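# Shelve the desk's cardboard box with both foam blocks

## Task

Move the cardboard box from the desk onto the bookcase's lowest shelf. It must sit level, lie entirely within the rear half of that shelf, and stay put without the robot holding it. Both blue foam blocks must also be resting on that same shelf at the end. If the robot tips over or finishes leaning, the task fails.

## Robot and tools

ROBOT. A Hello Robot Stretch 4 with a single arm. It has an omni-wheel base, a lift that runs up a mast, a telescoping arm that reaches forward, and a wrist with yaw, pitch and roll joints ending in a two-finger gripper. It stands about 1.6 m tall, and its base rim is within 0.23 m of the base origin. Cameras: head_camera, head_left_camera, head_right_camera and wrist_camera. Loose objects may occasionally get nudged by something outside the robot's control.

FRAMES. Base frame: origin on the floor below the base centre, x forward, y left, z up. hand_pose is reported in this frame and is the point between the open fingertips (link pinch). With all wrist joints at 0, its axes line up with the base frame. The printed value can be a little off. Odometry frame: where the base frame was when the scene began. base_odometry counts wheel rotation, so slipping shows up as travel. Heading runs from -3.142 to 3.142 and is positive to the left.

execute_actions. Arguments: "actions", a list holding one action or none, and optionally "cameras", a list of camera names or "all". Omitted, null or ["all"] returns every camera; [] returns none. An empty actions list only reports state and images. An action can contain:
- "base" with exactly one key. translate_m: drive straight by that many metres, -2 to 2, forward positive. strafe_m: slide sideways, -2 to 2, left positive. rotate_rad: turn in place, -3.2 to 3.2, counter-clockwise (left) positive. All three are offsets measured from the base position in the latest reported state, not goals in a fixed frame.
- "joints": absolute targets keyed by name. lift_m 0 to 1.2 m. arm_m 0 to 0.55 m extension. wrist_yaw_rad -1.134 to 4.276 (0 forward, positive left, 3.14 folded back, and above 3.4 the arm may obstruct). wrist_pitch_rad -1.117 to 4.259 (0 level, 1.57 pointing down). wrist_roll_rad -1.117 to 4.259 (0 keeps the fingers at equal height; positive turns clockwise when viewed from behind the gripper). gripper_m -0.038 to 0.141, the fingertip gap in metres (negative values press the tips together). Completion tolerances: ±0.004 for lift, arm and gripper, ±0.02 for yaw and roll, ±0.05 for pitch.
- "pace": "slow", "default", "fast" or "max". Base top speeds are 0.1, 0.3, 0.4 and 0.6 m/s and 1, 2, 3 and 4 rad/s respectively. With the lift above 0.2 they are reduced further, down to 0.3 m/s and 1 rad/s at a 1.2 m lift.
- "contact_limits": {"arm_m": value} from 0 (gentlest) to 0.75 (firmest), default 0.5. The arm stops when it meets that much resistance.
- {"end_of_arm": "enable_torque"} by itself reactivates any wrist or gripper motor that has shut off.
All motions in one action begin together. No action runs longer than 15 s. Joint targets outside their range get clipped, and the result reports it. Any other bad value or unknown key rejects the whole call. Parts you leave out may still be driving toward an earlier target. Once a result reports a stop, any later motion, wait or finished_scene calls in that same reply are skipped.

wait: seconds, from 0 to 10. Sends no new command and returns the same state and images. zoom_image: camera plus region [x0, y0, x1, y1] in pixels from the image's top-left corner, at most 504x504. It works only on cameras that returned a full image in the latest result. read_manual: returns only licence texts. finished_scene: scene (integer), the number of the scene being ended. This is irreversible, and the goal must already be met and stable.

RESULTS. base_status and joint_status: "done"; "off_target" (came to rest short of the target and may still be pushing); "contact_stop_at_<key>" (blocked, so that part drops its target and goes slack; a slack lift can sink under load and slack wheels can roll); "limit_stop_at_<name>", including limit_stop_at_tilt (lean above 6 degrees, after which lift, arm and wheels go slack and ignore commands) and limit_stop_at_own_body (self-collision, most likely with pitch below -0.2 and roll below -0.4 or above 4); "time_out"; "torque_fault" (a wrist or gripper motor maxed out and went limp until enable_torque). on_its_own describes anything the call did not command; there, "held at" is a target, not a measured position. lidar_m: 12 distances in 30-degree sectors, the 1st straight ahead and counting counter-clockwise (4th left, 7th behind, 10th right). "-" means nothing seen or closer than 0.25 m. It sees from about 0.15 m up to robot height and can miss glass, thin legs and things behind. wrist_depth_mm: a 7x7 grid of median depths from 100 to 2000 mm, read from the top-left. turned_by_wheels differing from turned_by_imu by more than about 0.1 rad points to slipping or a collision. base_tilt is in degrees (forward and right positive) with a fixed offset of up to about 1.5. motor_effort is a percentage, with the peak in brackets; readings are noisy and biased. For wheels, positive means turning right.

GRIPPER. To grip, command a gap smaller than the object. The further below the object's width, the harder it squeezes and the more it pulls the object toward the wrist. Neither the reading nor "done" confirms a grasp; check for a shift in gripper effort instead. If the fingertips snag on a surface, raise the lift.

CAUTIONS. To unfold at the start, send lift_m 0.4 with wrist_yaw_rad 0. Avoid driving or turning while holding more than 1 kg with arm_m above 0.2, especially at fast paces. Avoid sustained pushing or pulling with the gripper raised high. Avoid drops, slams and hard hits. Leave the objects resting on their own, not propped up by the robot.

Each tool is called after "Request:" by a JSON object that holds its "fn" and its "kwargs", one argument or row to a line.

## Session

Request:
{"fn": "execute_actions", "kwargs": {
  "actions": [
    {"joints":{"lift_m":0.7,"wrist_yaw_rad":0,"gripper_m":0.14}}
  ]
}}

Scene clock: 3.00 s.
base_odometry: x=+0.000 y=+0.000 heading=+0.000 (m, m, rad; odometry frame)
turned_by_wheels: +0.000 (rad since the last result)
turned_by_imu: -0.001 (rad since the last result)
base_tilt: forward=-0.5 right=+0.7 (deg)
lidar_m: 0.90 1.72 2.01 1.93 1.93 1.91 1.59 1.98 2.27 1.73 1.72 1.03
base_status: not commanded
joint_positions: lift_m=+0.700 arm_m=+0.003 wrist_yaw_rad=+0.000 wrist_pitch_rad=-0.004 wrist_roll_rad=+0.010 gripper_m=+0.140
joint_status: all done
motor_effort: lift_m=+23(25) arm_m=+0(0) wrist_yaw_rad=-1(9) wrist_pitch_rad=-7(9) wrist_roll_rad=+0(0) gripper_m=+1(0) wheel_0=+0(0) wheel_1=+0(0) wheel_2=+0(0) (%)
hand_pose: x=+0.4619 y=-0.0873 z=+0.8791 quat_wxyz=(+1.000, +0.005, -0.002, +0.000) (m; base frame)
wrist_depth_mm: 1336 1430 1464 1537 1756 1863 - / 1336 1430 1499 1576 1708 1808 - / 1366 1397 1499 1618 1708 1756 1921 / 1336 1397 1499 1576 1661 1808 1921 / 1281 1397 1464 1537 1618 1808 1921 / 1308 1366 1464 1576 1618 1281 1921 / 1336 1366 1464 145 1060 1025 1863
pictures: head_camera, head_left_camera, head_right_camera, wrist_camera
Images, in order (width x height): head_camera 420x560, head_left_camera 420x672, head_right_camera 420x672, wrist_camera 616x392.

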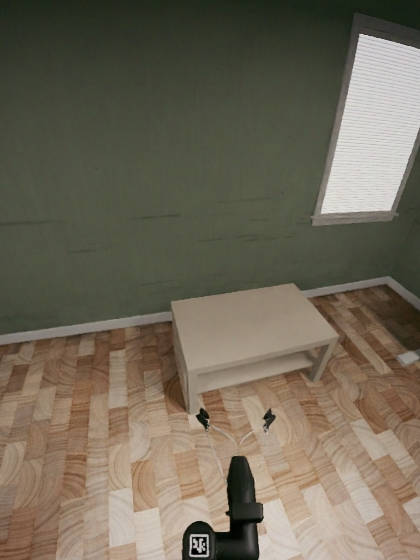

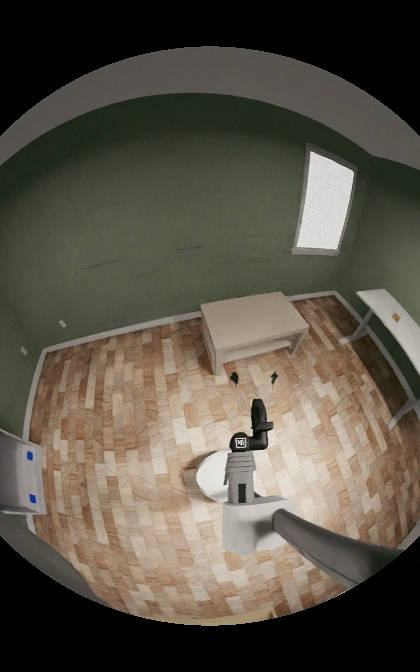

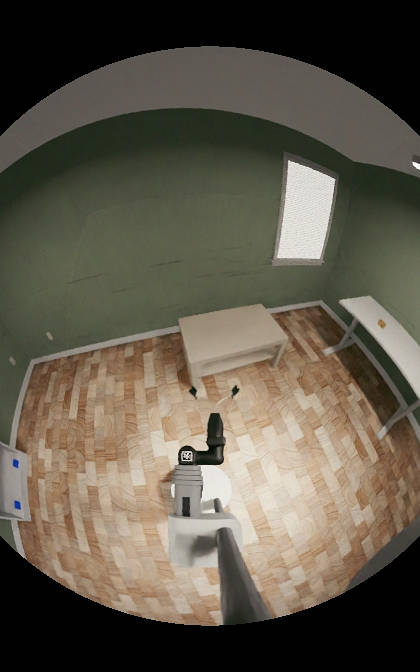

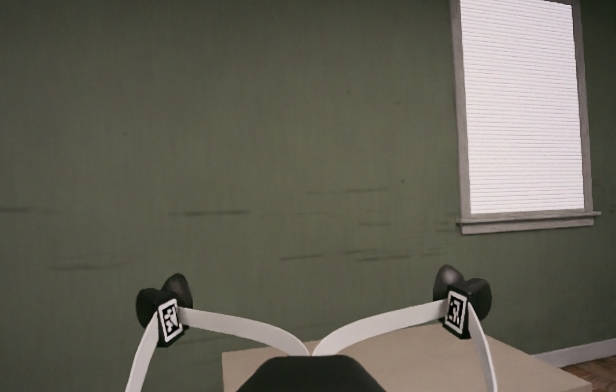

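Request:
{"fn": "execute_actions", "kwargs": {
  "actions": [
    {"base":{"rotate_rad":-1.25}}
  ],
  "cameras": []
}}

Request:
{"fn": "execute_actions", "kwargs": {
  "actions": [
    {"base":{"translate_m":0.95},"joints":{"lift_m":0.95,"wrist_pitch_rad":0.5},"pace":"fast"}
  ],
  "cameras": ["head_camera","wrist_camera"]
}}

Scene clock: 5.00 s.
base_odometry: x=+0.000 y=+0.000 heading=-1.250 (m, m, rad; odometry frame)
turned_by_wheels: -1.250 (rad since the last result)
turned_by_imu: -1.266 (rad since the last result)
base_tilt: forward=-0.5 right=+0.7 (deg)
lidar_m: 1.71 1.21 0.90 0.89 1.87 2.31 1.92 2.35 1.62 1.59 2.10 1.78
base_status: done
joint_positions: lift_m=+0.700 arm_m=+0.003 wrist_yaw_rad=+0.000 wrist_pitch_rad=-0.004 wrist_roll_rad=+0.010 gripper_m=+0.140
joint_status: not commanded
motor_effort: lift_m=+22(23) arm_m=+0(0) wrist_yaw_rad=-2(2) wrist_pitch_rad=-7(8) wrist_roll_rad=+0(0) gripper_m=-1(0) wheel_0=+1(5) wheel_1=-1(7) wheel_2=+0(5) (%)
hand_pose: x=+0.4619 y=-0.0874 z=+0.8793 quat_wxyz=(+1.000, +0.005, -0.002, +0.000) (m; base frame)
wrist_depth_mm: - - - - - - - / - - - - - - - / - - - - - - - / - - - - - - - / - - - - - - - / - - - - - - - / - 1921 - 145 - 1983 -
pictures: none
No camera images: the call's "cameras" was empty. Leave "cameras" out to get every camera's image.

Scene clock: 8.73 s.
base_odometry: x=+0.300 y=-0.901 heading=-1.250 (m, m, rad; odometry frame)
turned_by_wheels: +0.000 (rad since the last result)
turned_by_imu: +0.000 (rad since the last result)
base_tilt: forward=-0.6 right=+0.7 (deg)
lidar_m: 0.77 0.83 1.21 0.82 0.88 2.60 2.89 2.24 1.90 1.98 2.08 0.80
base_status: done
joint_positions: lift_m=+0.950 arm_m=+0.003 wrist_yaw_rad=+0.000 wrist_pitch_rad=+0.502 wrist_roll_rad=+0.010 gripper_m=+0.140
joint_status: all done
motor_effort: lift_m=+23(24) arm_m=+0(0) wrist_yaw_rad=+1(1) wrist_pitch_rad=-5(6) wrist_roll_rad=+0(0) gripper_m=+0(1) wheel_0=+2(8) wheel_1=+0(8) wheel_2=+0(10) (%)
hand_pose: x=+0.4263 y=-0.0874 z=+0.9891 quat_wxyz=(+0.969, +0.005, +0.248, -0.001) (m; base frame)
wrist_depth_mm: 1229 1205 1205 1182 1205 1160 1138 / 1308 1281 1281 1255 1255 1255 1229 / 1366 1366 1308 1281 1255 1281 1336 / 960 891 904 917 878 866 1397 / 778 759 732 741 732 715 707 / 1499 1336 1499 1499 1430 1160 1499 / 1308 1281 1336 146 1281 1205 1281
pictures: head_camera, wrist_camera
Images, in order (width x height): head_camera 420x560, wrist_camera 616x392.

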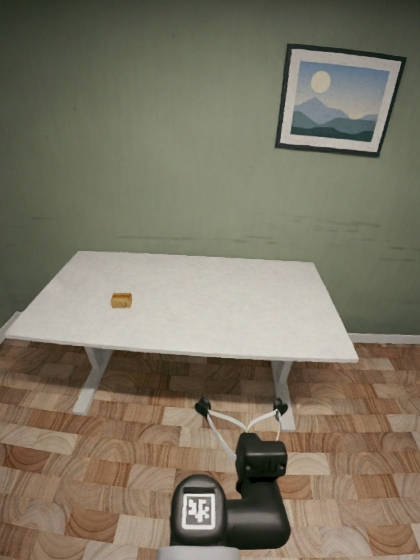

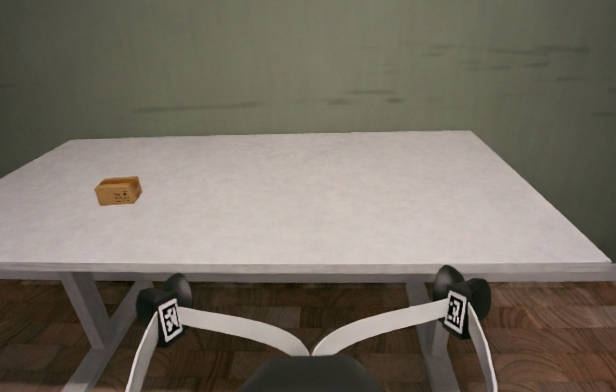

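Request:
{"fn": "execute_actions", "kwargs": {
  "actions": [
    {"base":{"strafe_m":0.44},"joints":{"lift_m":0.74}}
  ],
  "cameras": []
}}

Request:
{"fn": "execute_actions", "kwargs": {
  "actions": [
    {"base":{"translate_m":0.15},"joints":{"arm_m":0.27}}
  ],
  "cameras": ["wrist_camera"]
}}

Scene clock: 11.73 s.
base_odometry: x=+0.717 y=-0.763 heading=-1.250 (m, m, rad; odometry frame)
turned_by_wheels: +0.000 (rad since the last result)
turned_by_imu: -0.001 (rad since the last result)
base_tilt: forward=-0.4 right=+0.6 (deg)
lidar_m: 0.80 0.86 0.38 0.38 0.42 0.61 2.89 2.80 2.26 2.44 1.10 0.83
base_status: done
joint_positions: lift_m=+0.740 arm_m=+0.003 wrist_yaw_rad=+0.000 wrist_pitch_rad=+0.502 wrist_roll_rad=+0.010 gripper_m=+0.140
joint_status: all done
motor_effort: lift_m=+16(21) arm_m=+0(0) wrist_yaw_rad=+1(1) wrist_pitch_rad=-6(7) wrist_roll_rad=+0(0) gripper_m=+1(1) wheel_0=+0(11) wheel_1=-1(8) wheel_2=+0(1) (%)
hand_pose: x=+0.4263 y=-0.0874 z=+0.7797 quat_wxyz=(+0.969, +0.005, +0.248, -0.001) (m; base frame)
wrist_depth_mm: 1229 1229 1229 1205 1205 1160 1160 / 1336 1308 1160 1078 1042 1008 991 / 778 683 668 647 634 621 654 / 1576 1499 1464 1499 1464 1499 1397 / 1499 1576 1430 1537 1499 1464 1281 / 1281 1229 1205 1255 1138 1138 1160 / 1098 1025 1078 146 1042 1025 1025
pictures: none
No camera images: the call's "cameras" was empty. Leave "cameras" out to get every camera's image.

Scene clock: 13.67 s.
base_odometry: x=+0.765 y=-0.905 heading=-1.250 (m, m, rad; odometry frame)
turned_by_wheels: +0.000 (rad since the last result)
turned_by_imu: +0.000 (rad since the last result)
base_tilt: forward=-0.4 right=+0.6 (deg)
lidar_m: 0.67 0.71 1.23 0.39 0.40 0.57 3.10 2.82 2.36 2.46 0.89 0.67
base_status: done
joint_positions: lift_m=+0.740 arm_m=+0.269 wrist_yaw_rad=+0.000 wrist_pitch_rad=+0.502 wrist_roll_rad=+0.010 gripper_m=+0.140
joint_status: all done
motor_effort: lift_m=+16(16) arm_m=+6(8) wrist_yaw_rad=-2(2) wrist_pitch_rad=-8(8) wrist_roll_rad=+0(0) gripper_m=+0(0) wheel_0=+0(8) wheel_1=+1(7) wheel_2=+2(9) (%)
hand_pose: x=+0.6928 y=-0.0874 z=+0.7797 quat_wxyz=(+0.969, +0.005, +0.248, -0.001) (m; base frame)
wrist_depth_mm: 878 854 842 831 831 820 809 / 917 904 904 891 866 878 842 / 960 683 661 640 621 609 603 / 488 480 442 430 449 439 436 / 373 370 359 357 353 345 340 / 300 287 294 291 268 263 279 / 255 248 249 146 243 239 241
pictures: wrist_camera
Images, in order (width x height): wrist_camera 616x392.

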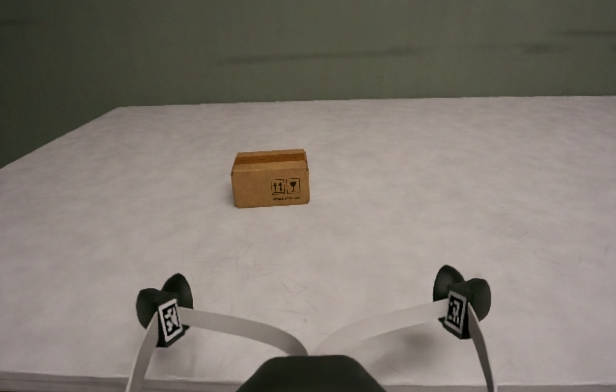

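Request:
{"fn": "execute_actions", "kwargs": {
  "actions": [
    {"base":{"strafe_m":0.047},"joints":{"lift_m":0.706,"arm_m":0.36}}
  ],
  "cameras": []
}}

Request:
{"fn": "execute_actions", "kwargs": {
  "actions": [
    {"joints":{"arm_m":0.5}}
  ],
  "cameras": ["wrist_camera"]
}}

Scene clock: 15.17 s.
base_odometry: x=+0.809 y=-0.890 heading=-1.250 (m, m, rad; odometry frame)
turned_by_wheels: +0.000 (rad since the last result)
turned_by_imu: -0.001 (rad since the last result)
base_tilt: forward=-0.4 right=+0.9 (deg)
lidar_m: 0.69 0.70 1.18 0.33 0.37 0.55 3.10 2.94 2.39 2.48 0.90 0.66
base_status: done
joint_positions: lift_m=+0.706 arm_m=+0.359 wrist_yaw_rad=+0.000 wrist_pitch_rad=+0.502 wrist_roll_rad=+0.010 gripper_m=+0.140
joint_status: all done
motor_effort: lift_m=+16(17) arm_m=+6(6) wrist_yaw_rad=-3(1) wrist_pitch_rad=-7(6) wrist_roll_rad=+0(0) gripper_m=+2(0) wheel_0=+1(8) wheel_1=+0(8) wheel_2=+0(1) (%)
hand_pose: x=+0.7828 y=-0.0874 z=+0.7457 quat_wxyz=(+0.969, +0.005, +0.248, -0.001) (m; base frame)
wrist_depth_mm: 788 778 778 768 759 741 741 / 842 820 809 809 788 788 768 / 597 574 564 544 535 512 508 / 410 404 397 330 377 370 364 / 312 310 306 301 296 291 286 / 252 242 248 246 225 221 236 / 214 204 209 145 205 202 205
pictures: none
No camera images: the call's "cameras" was empty. Leave "cameras" out to get every camera's image.

Scene clock: 16.63 s.
base_odometry: x=+0.809 y=-0.890 heading=-1.250 (m, m, rad; odometry frame)
turned_by_wheels: +0.000 (rad since the last result)
turned_by_imu: -0.001 (rad since the last result)
base_tilt: forward=-0.6 right=+0.5 (deg)
lidar_m: 0.65 0.71 1.18 0.32 0.35 0.53 3.09 2.93 2.40 2.46 0.89 0.66
base_status: not commanded
joint_positions: lift_m=+0.706 arm_m=+0.499 wrist_yaw_rad=+0.000 wrist_pitch_rad=+0.502 wrist_roll_rad=+0.010 gripper_m=+0.140
joint_status: all done
motor_effort: lift_m=+16(16) arm_m=+6(5) wrist_yaw_rad=+0(1) wrist_pitch_rad=-6(5) wrist_roll_rad=+0(0) gripper_m=+1(1) wheel_0=+0(0) wheel_1=+0(0) wheel_2=+0(0) (%)
hand_pose: x=+0.9228 y=-0.0874 z=+0.7457 quat_wxyz=(+0.969, +0.005, +0.248, -0.001) (m; base frame)
wrist_depth_mm: 654 647 647 634 627 615 627 / 707 691 691 683 676 668 654 / 621 574 559 544 530 517 508 / 413 404 394 387 379 373 368 / 312 309 293 217 282 290 289 / 253 241 203 205 206 221 235 / 216 204 209 146 205 200 204
pictures: wrist_camera
Images, in order (width x height): wrist_camera 616x392.

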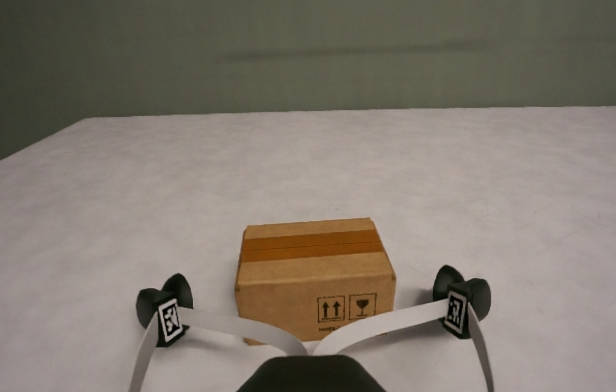

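Closing retracts the tips; go a bit deeper.

Request:
{"fn": "execute_actions", "kwargs": {
  "actions": [
    {"joints":{"arm_m":0.52,"gripper_m":0.055}}
  ],
  "cameras": []
}}

Request:
{"fn": "execute_actions", "kwargs": {
  "actions": [
    {"joints":{"lift_m":0.76}}
  ],
  "cameras": ["wrist_camera"]
}}

Scene clock: 18.63 s.
base_odometry: x=+0.809 y=-0.890 heading=-1.250 (m, m, rad; odometry frame)
turned_by_wheels: +0.000 (rad since the last result)
turned_by_imu: -0.001 (rad since the last result)
base_tilt: forward=-0.5 right=+0.7 (deg)
lidar_m: 0.66 0.71 1.17 0.31 0.33 0.54 3.10 2.95 2.38 2.47 0.89 0.68
base_status: not commanded
joint_positions: lift_m=+0.706 arm_m=+0.519 wrist_yaw_rad=+0.000 wrist_pitch_rad=+0.503 wrist_roll_rad=+0.010 gripper_m=+0.055
joint_status: all done
motor_effort: lift_m=+16(16) arm_m=+6(5) wrist_yaw_rad=-1(1) wrist_pitch_rad=-7(7) wrist_roll_rad=+0(0) gripper_m=-16(19) wheel_0=+0(0) wheel_1=+0(0) wheel_2=+0(0) (%)
hand_pose: x=+0.9427 y=-0.0874 z=+0.7455 quat_wxyz=(+0.969, +0.005, +0.249, -0.001) (m; base frame)
wrist_depth_mm: 647 627 627 621 615 609 597 / 683 676 668 661 654 654 647 / 591 569 554 539 525 508 508 / 404 402 394 382 379 370 362 / 310 309 306 211 283 290 289 / 251 250 183 177 182 236 234 / 214 204 195 182 193 195 204
pictures: none
No camera images: the call's "cameras" was empty. Leave "cameras" out to get every camera's image.

Scene clock: 19.77 s.
base_odometry: x=+0.809 y=-0.890 heading=-1.250 (m, m, rad; odometry frame)
turned_by_wheels: +0.000 (rad since the last result)
turned_by_imu: +0.000 (rad since the last result)
base_tilt: forward=-0.5 right=+0.7 (deg)
lidar_m: 0.65 0.71 1.18 0.33 0.37 0.52 3.11 2.95 2.39 2.47 0.92 0.67
base_status: not commanded
joint_positions: lift_m=+0.760 arm_m=+0.519 wrist_yaw_rad=+0.000 wrist_pitch_rad=+0.503 wrist_roll_rad=+0.010 gripper_m=+0.055
joint_status: all done
motor_effort: lift_m=+23(26) arm_m=+6(6) wrist_yaw_rad=+0(1) wrist_pitch_rad=-9(10) wrist_roll_rad=+0(0) gripper_m=-17(17) wheel_0=+0(0) wheel_1=+0(0) wheel_2=+0(0) (%)
hand_pose: x=+0.9426 y=-0.0874 z=+0.7989 quat_wxyz=(+0.969, +0.005, +0.249, -0.001) (m; base frame)
wrist_depth_mm: 634 634 621 615 615 609 597 / 683 676 676 661 661 654 640 / 741 707 699 699 683 661 654 / 530 517 504 500 488 477 473 / 402 399 392 210 364 373 368 / 325 322 183 178 182 306 303 / 277 262 254 182 248 252 262
pictures: wrist_camera
Images, in order (width x height): wrist_camera 616x392.

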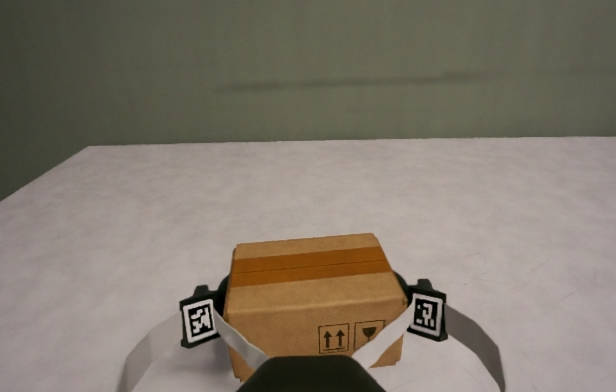

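Request:
{"fn": "execute_actions", "kwargs": {
  "actions": [
    {"base":{"strafe_m":-0.5},"joints":{"arm_m":0.003}}
  ],
  "cameras": []
}}

Request:
{"fn": "execute_actions", "kwargs": {
  "actions": [
    {"base":{"rotate_rad":-3.15}}
  ],
  "cameras": []
}}

Request:
{"fn": "execute_actions", "kwargs": {
  "actions": [
    {"base":{"translate_m":1.7},"joints":{"lift_m":0.2}}
  ],
  "cameras": ["wrist_camera","head_camera"]
}}

Scene clock: 23.03 s.
base_odometry: x=+0.335 y=-1.048 heading=-1.250 (m, m, rad; odometry frame)
turned_by_wheels: +0.000 (rad since the last result)
turned_by_imu: -0.001 (rad since the last result)
base_tilt: forward=-0.5 right=+0.6 (deg)
lidar_m: 0.62 0.66 0.99 0.83 0.89 2.61 3.07 2.22 1.96 1.97 0.88 0.66
base_status: done
joint_positions: lift_m=+0.760 arm_m=+0.004 wrist_yaw_rad=+0.000 wrist_pitch_rad=+0.503 wrist_roll_rad=+0.010 gripper_m=+0.055
joint_status: all done
motor_effort: lift_m=+23(24) arm_m=-6(6) wrist_yaw_rad=+0(2) wrist_pitch_rad=-8(9) wrist_roll_rad=+0(0) gripper_m=-16(17) wheel_0=-1(9) wheel_1=+1(14) wheel_2=+1(0) (%)
hand_pose: x=+0.4277 y=-0.0875 z=+0.7988 quat_wxyz=(+0.969, +0.005, +0.249, -0.001) (m; base frame)
wrist_depth_mm: 1078 1060 1060 1042 1042 1025 1025 / 1118 1138 1118 1098 1078 1078 1078 / 778 750 732 707 683 676 661 / 539 521 512 504 496 484 480 / 1042 1464 1366 211 455 976 1366 / 1182 1308 183 177 182 1160 1205 / 1078 1042 1042 181 1008 1008 1060
pictures: none
No camera images: the call's "cameras" was empty. Leave "cameras" out to get every camera's image.

Scene clock: 25.90 s.
base_odometry: x=+0.335 y=-1.048 heading=+1.884 (m, m, rad; odometry frame)
turned_by_wheels: -3.150 (rad since the last result)
turned_by_imu: -3.189 (rad since the last result)
base_tilt: forward=-0.7 right=+0.8 (deg)
lidar_m: 3.00 2.26 1.99 2.00 1.96 0.64 0.64 0.67 0.97 0.84 0.86 1.23
base_status: done
joint_positions: lift_m=+0.760 arm_m=+0.004 wrist_yaw_rad=+0.000 wrist_pitch_rad=+0.503 wrist_roll_rad=+0.010 gripper_m=+0.055
joint_status: not commanded
motor_effort: lift_m=+23(24) arm_m=-6(6) wrist_yaw_rad=+0(1) wrist_pitch_rad=-10(9) wrist_roll_rad=+0(0) gripper_m=-18(16) wheel_0=+1(9) wheel_1=+1(3) wheel_2=+2(5) (%)
hand_pose: x=+0.4277 y=-0.0874 z=+0.7989 quat_wxyz=(+0.969, +0.005, +0.249, -0.001) (m; base frame)
wrist_depth_mm: - - - - - - - / - - - - - - - / - - - - - - - / - - - - - 1921 1863 / 1618 1618 1537 211 1464 1464 1499 / 1308 1281 182 177 182 1229 1229 / 1118 1060 1025 182 1025 1025 1060
pictures: none
No camera images: the call's "cameras" was empty. Leave "cameras" out to get every camera's image.

Scene clock: 33.07 s.
base_odometry: x=-0.189 y=+0.569 heading=+1.884 (m, m, rad; odometry frame)
turned_by_wheels: +0.000 (rad since the last result)
turned_by_imu: +0.000 (rad since the last result)
base_tilt: forward=-0.4 right=+0.9 (deg)
lidar_m: 1.29 1.72 1.62 1.55 1.68 2.91 2.88 1.25 1.17 1.75 1.88 1.37
base_status: done
joint_positions: lift_m=+0.200 arm_m=+0.004 wrist_yaw_rad=+0.000 wrist_pitch_rad=+0.503 wrist_roll_rad=+0.010 gripper_m=+0.055
joint_status: all done
motor_effort: lift_m=+18(21) arm_m=-5(6) wrist_yaw_rad=+0(0) wrist_pitch_rad=-12(7) wrist_roll_rad=+0(0) gripper_m=-15(17) wheel_0=+2(6) wheel_1=+2(5) wheel_2=+0(9) (%)
hand_pose: x=+0.4277 y=-0.0874 z=+0.2393 quat_wxyz=(+0.969, +0.005, +0.249, -0.001) (m; base frame)
wrist_depth_mm: 1255 1229 1205 1205 1160 1255 1229 / 1366 1336 1255 1255 1229 1308 1281 / 1308 1229 1098 1078 1078 1118 1098 / 891 866 866 842 831 820 788 / 676 676 668 211 609 621 621 / 549 544 183 177 182 517 508 / 469 445 427 182 415 427 436
pictures: head_camera, wrist_camera
Images, in order (width x height): head_camera 420x560, wrist_camera 616x392.

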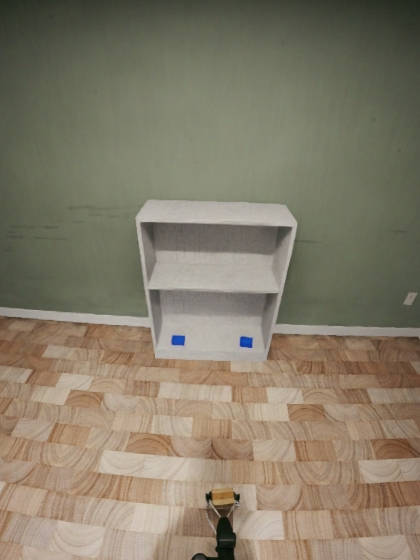

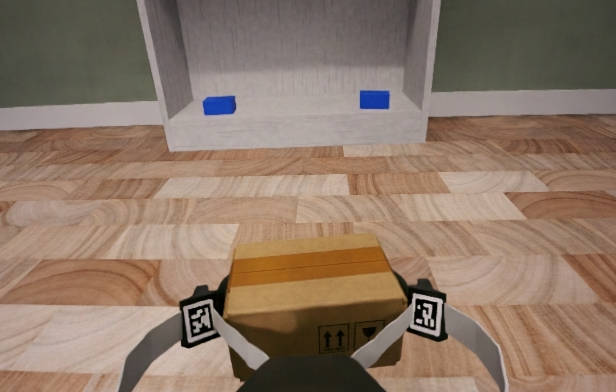

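Request:
{"fn": "execute_actions", "kwargs": {
  "actions": [
    {"base":{"translate_m":0.68}}
  ],
  "cameras": ["wrist_camera"]
}}

Request:
{"fn": "execute_actions", "kwargs": {
  "actions": [
    {"base":{"strafe_m":0.04},"joints":{"arm_m":0.3}}
  ],
  "cameras": ["wrist_camera","head_camera"]
}}

Scene clock: 36.97 s.
base_odometry: x=-0.398 y=+1.216 heading=+1.884 (m, m, rad; odometry frame)
turned_by_wheels: +0.000 (rad since the last result)
turned_by_imu: -0.001 (rad since the last result)
base_tilt: forward=-0.5 right=+0.8 (deg)
lidar_m: 0.61 0.65 1.41 1.52 1.63 2.90 3.89 1.69 1.84 1.78 1.29 0.63
base_status: done
joint_positions: lift_m=+0.200 arm_m=+0.004 wrist_yaw_rad=+0.000 wrist_pitch_rad=+0.503 wrist_roll_rad=+0.010 gripper_m=+0.055
joint_status: not commanded
motor_effort: lift_m=+18(17) arm_m=-5(5) wrist_yaw_rad=-1(2) wrist_pitch_rad=-9(10) wrist_roll_rad=+0(1) gripper_m=-14(15) wheel_0=+2(5) wheel_1=+1(7) wheel_2=+0(9) (%)
hand_pose: x=+0.4277 y=-0.0874 z=+0.2393 quat_wxyz=(+0.969, +0.005, +0.249, -0.001) (m; base frame)
wrist_depth_mm: 574 597 591 597 591 591 480 / 574 640 640 627 634 621 484 / 569 683 676 683 683 661 484 / 574 661 640 627 615 580 488 / 504 504 500 211 488 496 488 / 521 521 183 177 181 504 504 / 469 442 430 182 415 424 439
pictures: wrist_camera
Images, in order (width x height): wrist_camera 616x392.

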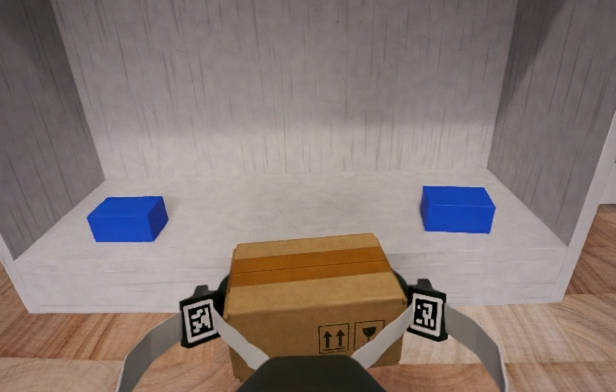

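Scene clock: 38.97 s.
base_odometry: x=-0.436 y=+1.204 heading=+1.884 (m, m, rad; odometry frame)
turned_by_wheels: +0.000 (rad since the last result)
turned_by_imu: -0.001 (rad since the last result)
base_tilt: forward=-0.6 right=+0.9 (deg)
lidar_m: 0.61 0.66 1.41 1.51 1.60 2.83 3.88 1.71 1.86 1.82 1.26 0.65
base_status: done
joint_positions: lift_m=+0.200 arm_m=+0.299 wrist_yaw_rad=+0.000 wrist_pitch_rad=+0.503 wrist_roll_rad=+0.010 gripper_m=+0.055
joint_status: all done
motor_effort: lift_m=+18(17) arm_m=+6(8) wrist_yaw_rad=-2(1) wrist_pitch_rad=-8(11) wrist_roll_rad=+0(0) gripper_m=-16(17) wheel_0=+0(10) wheel_1=+0(8) wheel_2=+0(1) (%)
hand_pose: x=+0.7227 y=-0.0874 z=+0.2394 quat_wxyz=(+0.969, +0.005, +0.249, -0.001) (m; base frame)
wrist_depth_mm: 330 330 330 329 329 327 329 / 353 353 353 351 349 351 349 / 379 382 379 379 377 377 375 / 413 410 413 413 410 407 407 / 452 445 436 212 430 433 436 / 407 404 182 177 182 384 382 / 324 324 320 182 314 319 325
pictures: head_camera, wrist_camera
Images, in order (width x height): head_camera 420x560, wrist_camera 616x392.

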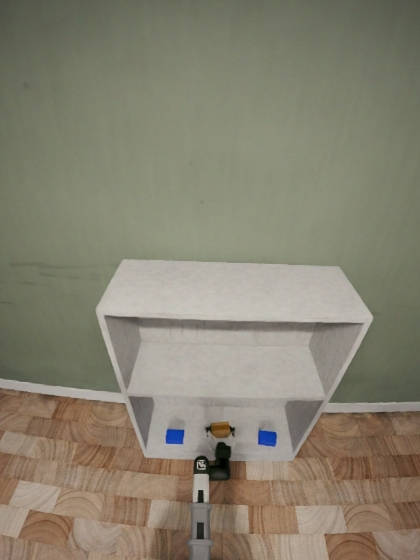

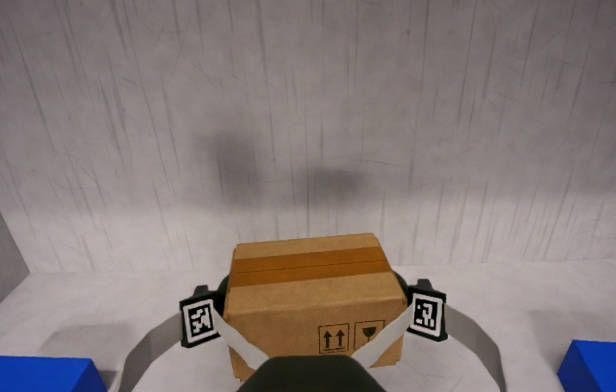

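Same geometry as before.

Request:
{"fn": "execute_actions", "kwargs": {
  "actions": [
    {"joints":{"arm_m":0.435,"lift_m":0.105}}
  ],
  "cameras": []
}}

Request:
{"fn": "execute_actions", "kwargs": {
  "actions": [
    {"joints":{"lift_m":0.09},"pace":"slow"}
  ],
  "cameras": []
}}

Request:
{"fn": "execute_actions", "kwargs": {
  "actions": [
    {"joints":{"gripper_m":0.125}}
  ],
  "cameras": []
}}

Request:
{"fn": "execute_actions", "kwargs": {
  "actions": [
    {"joints":{"arm_m":0.25,"lift_m":0.11}}
  ],
  "cameras": ["wrist_camera"]
}}

Scene clock: 40.57 s.
base_odometry: x=-0.436 y=+1.204 heading=+1.884 (m, m, rad; odometry frame)
turned_by_wheels: +0.000 (rad since the last result)
turned_by_imu: -0.001 (rad since the last result)
base_tilt: forward=-0.6 right=+0.7 (deg)
lidar_m: 0.61 0.65 1.40 1.46 1.61 2.84 3.88 1.73 1.88 1.81 1.26 0.64
base_status: not commanded
joint_positions: lift_m=+0.105 arm_m=+0.434 wrist_yaw_rad=+0.000 wrist_pitch_rad=+0.503 wrist_roll_rad=+0.010 gripper_m=+0.055
joint_status: all done
motor_effort: lift_m=+17(16) arm_m=+6(6) wrist_yaw_rad=-2(3) wrist_pitch_rad=-9(8) wrist_roll_rad=+0(0) gripper_m=-19(17) wheel_0=+0(0) wheel_1=+0(0) wheel_2=+0(0) (%)
hand_pose: x=+0.8577 y=-0.0874 z=+0.1444 quat_wxyz=(+0.969, +0.005, +0.249, -0.001) (m; base frame)
wrist_depth_mm: 209 208 208 207 207 206 208 / 223 224 223 223 222 220 220 / 240 239 239 239 237 236 236 / 260 258 259 258 257 257 256 / 283 283 277 211 271 279 279 / 278 277 182 176 182 263 259 / 237 224 216 182 212 216 226
pictures: none
No camera images: the call's "cameras" was empty. Leave "cameras" out to get every camera's image.

Scene clock: 41.40 s.
base_odometry: x=-0.436 y=+1.204 heading=+1.884 (m, m, rad; odometry frame)
turned_by_wheels: +0.000 (rad since the last result)
turned_by_imu: +0.000 (rad since the last result)
base_tilt: forward=-0.6 right=+0.7 (deg)
lidar_m: 0.61 0.67 1.43 1.48 1.58 2.85 3.90 1.71 1.89 1.82 1.28 0.63
base_status: not commanded
joint_positions: lift_m=+0.090 arm_m=+0.434 wrist_yaw_rad=+0.000 wrist_pitch_rad=+0.503 wrist_roll_rad=+0.010 gripper_m=+0.055
joint_status: all done
motor_effort: lift_m=+16(16) arm_m=+6(6) wrist_yaw_rad=-2(1) wrist_pitch_rad=-8(11) wrist_roll_rad=+0(0) gripper_m=-16(16) wheel_0=+0(0) wheel_1=+0(0) wheel_2=+0(0) (%)
hand_pose: x=+0.8577 y=-0.0874 z=+0.1294 quat_wxyz=(+0.969, +0.005, +0.249, -0.001) (m; base frame)
wrist_depth_mm: 209 208 208 208 207 206 208 / 224 223 222 223 221 220 219 / 239 240 238 238 238 237 238 / 259 260 258 258 257 257 256 / 286 282 277 211 272 274 274 / 256 255 183 177 181 242 239 / 220 207 201 182 196 200 209
pictures: none
No camera images: the call's "cameras" was empty. Leave "cameras" out to get every camera's image.

Scene clock: 43.03 s.
base_odometry: x=-0.436 y=+1.204 heading=+1.884 (m, m, rad; odometry frame)
turned_by_wheels: +0.000 (rad since the last result)
turned_by_imu: -0.001 (rad since the last result)
base_tilt: forward=-0.4 right=+0.6 (deg)
lidar_m: 0.61 0.66 1.39 1.50 1.61 2.82 3.89 1.73 1.89 1.82 1.29 0.65
base_status: not commanded
joint_positions: lift_m=+0.090 arm_m=+0.434 wrist_yaw_rad=+0.000 wrist_pitch_rad=+0.502 wrist_roll_rad=+0.010 gripper_m=+0.125
joint_status: all done
motor_effort: lift_m=+16(16) arm_m=+6(6) wrist_yaw_rad=+0(2) wrist_pitch_rad=-7(9) wrist_roll_rad=+0(0) gripper_m=-1(12) wheel_0=-1(0) wheel_1=+0(1) wheel_2=+0(0) (%)
hand_pose: x=+0.8577 y=-0.0874 z=+0.1296 quat_wxyz=(+0.969, +0.005, +0.249, -0.001) (m; base frame)
wrist_depth_mm: 209 207 207 208 207 206 208 / 223 222 222 223 222 220 220 / 240 239 239 239 238 238 237 / 260 259 259 257 257 256 257 / 283 283 277 224 271 273 274 / 257 249 196 190 191 227 239 / 219 208 208 145 204 201 210
pictures: none
No camera images: the call's "cameras" was empty. Leave "cameras" out to get every camera's image.

Scene clock: 44.67 s.
base_odometry: x=-0.436 y=+1.204 heading=+1.884 (m, m, rad; odometry frame)
turned_by_wheels: +0.000 (rad since the last result)
turned_by_imu: -0.001 (rad since the last result)
base_tilt: forward=-0.6 right=+0.7 (deg)
lidar_m: 0.60 0.65 1.43 1.47 1.61 2.85 3.89 1.73 1.89 1.83 1.29 0.65
base_status: not commanded
joint_positions: lift_m=+0.110 arm_m=+0.251 wrist_yaw_rad=+0.000 wrist_pitch_rad=+0.502 wrist_roll_rad=+0.010 gripper_m=+0.125
joint_status: all done
motor_effort: lift_m=+23(23) arm_m=-6(8) wrist_yaw_rad=-2(1) wrist_pitch_rad=-7(6) wrist_roll_rad=+0(0) gripper_m=+0(0) wheel_0=-1(0) wheel_1=-1(0) wheel_2=+0(0) (%)
hand_pose: x=+0.6748 y=-0.0874 z=+0.1490 quat_wxyz=(+0.969, +0.005, +0.248, -0.001) (m; base frame)
wrist_depth_mm: 377 373 373 373 370 370 370 / 402 399 399 399 402 397 394 / 430 430 430 421 427 424 421 / 452 455 445 366 424 421 415 / 283 349 345 340 336 330 306 / 260 273 262 278 254 252 267 / 243 233 236 146 231 229 229
pictures: wrist_camera
Images, in order (width x height): wrist_camera 616x392.

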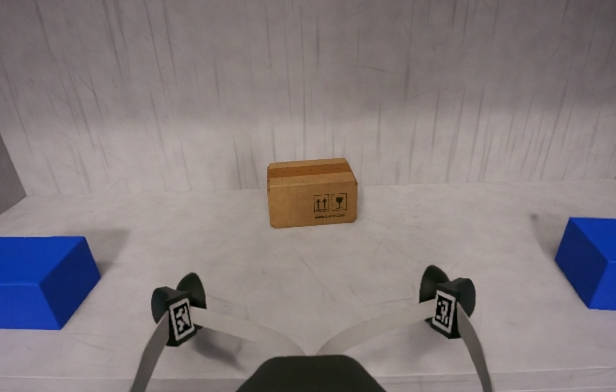

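Request:
{"fn": "finished_scene", "kwargs": {
  "scene": 2
}}

The scene is finished: the task was done.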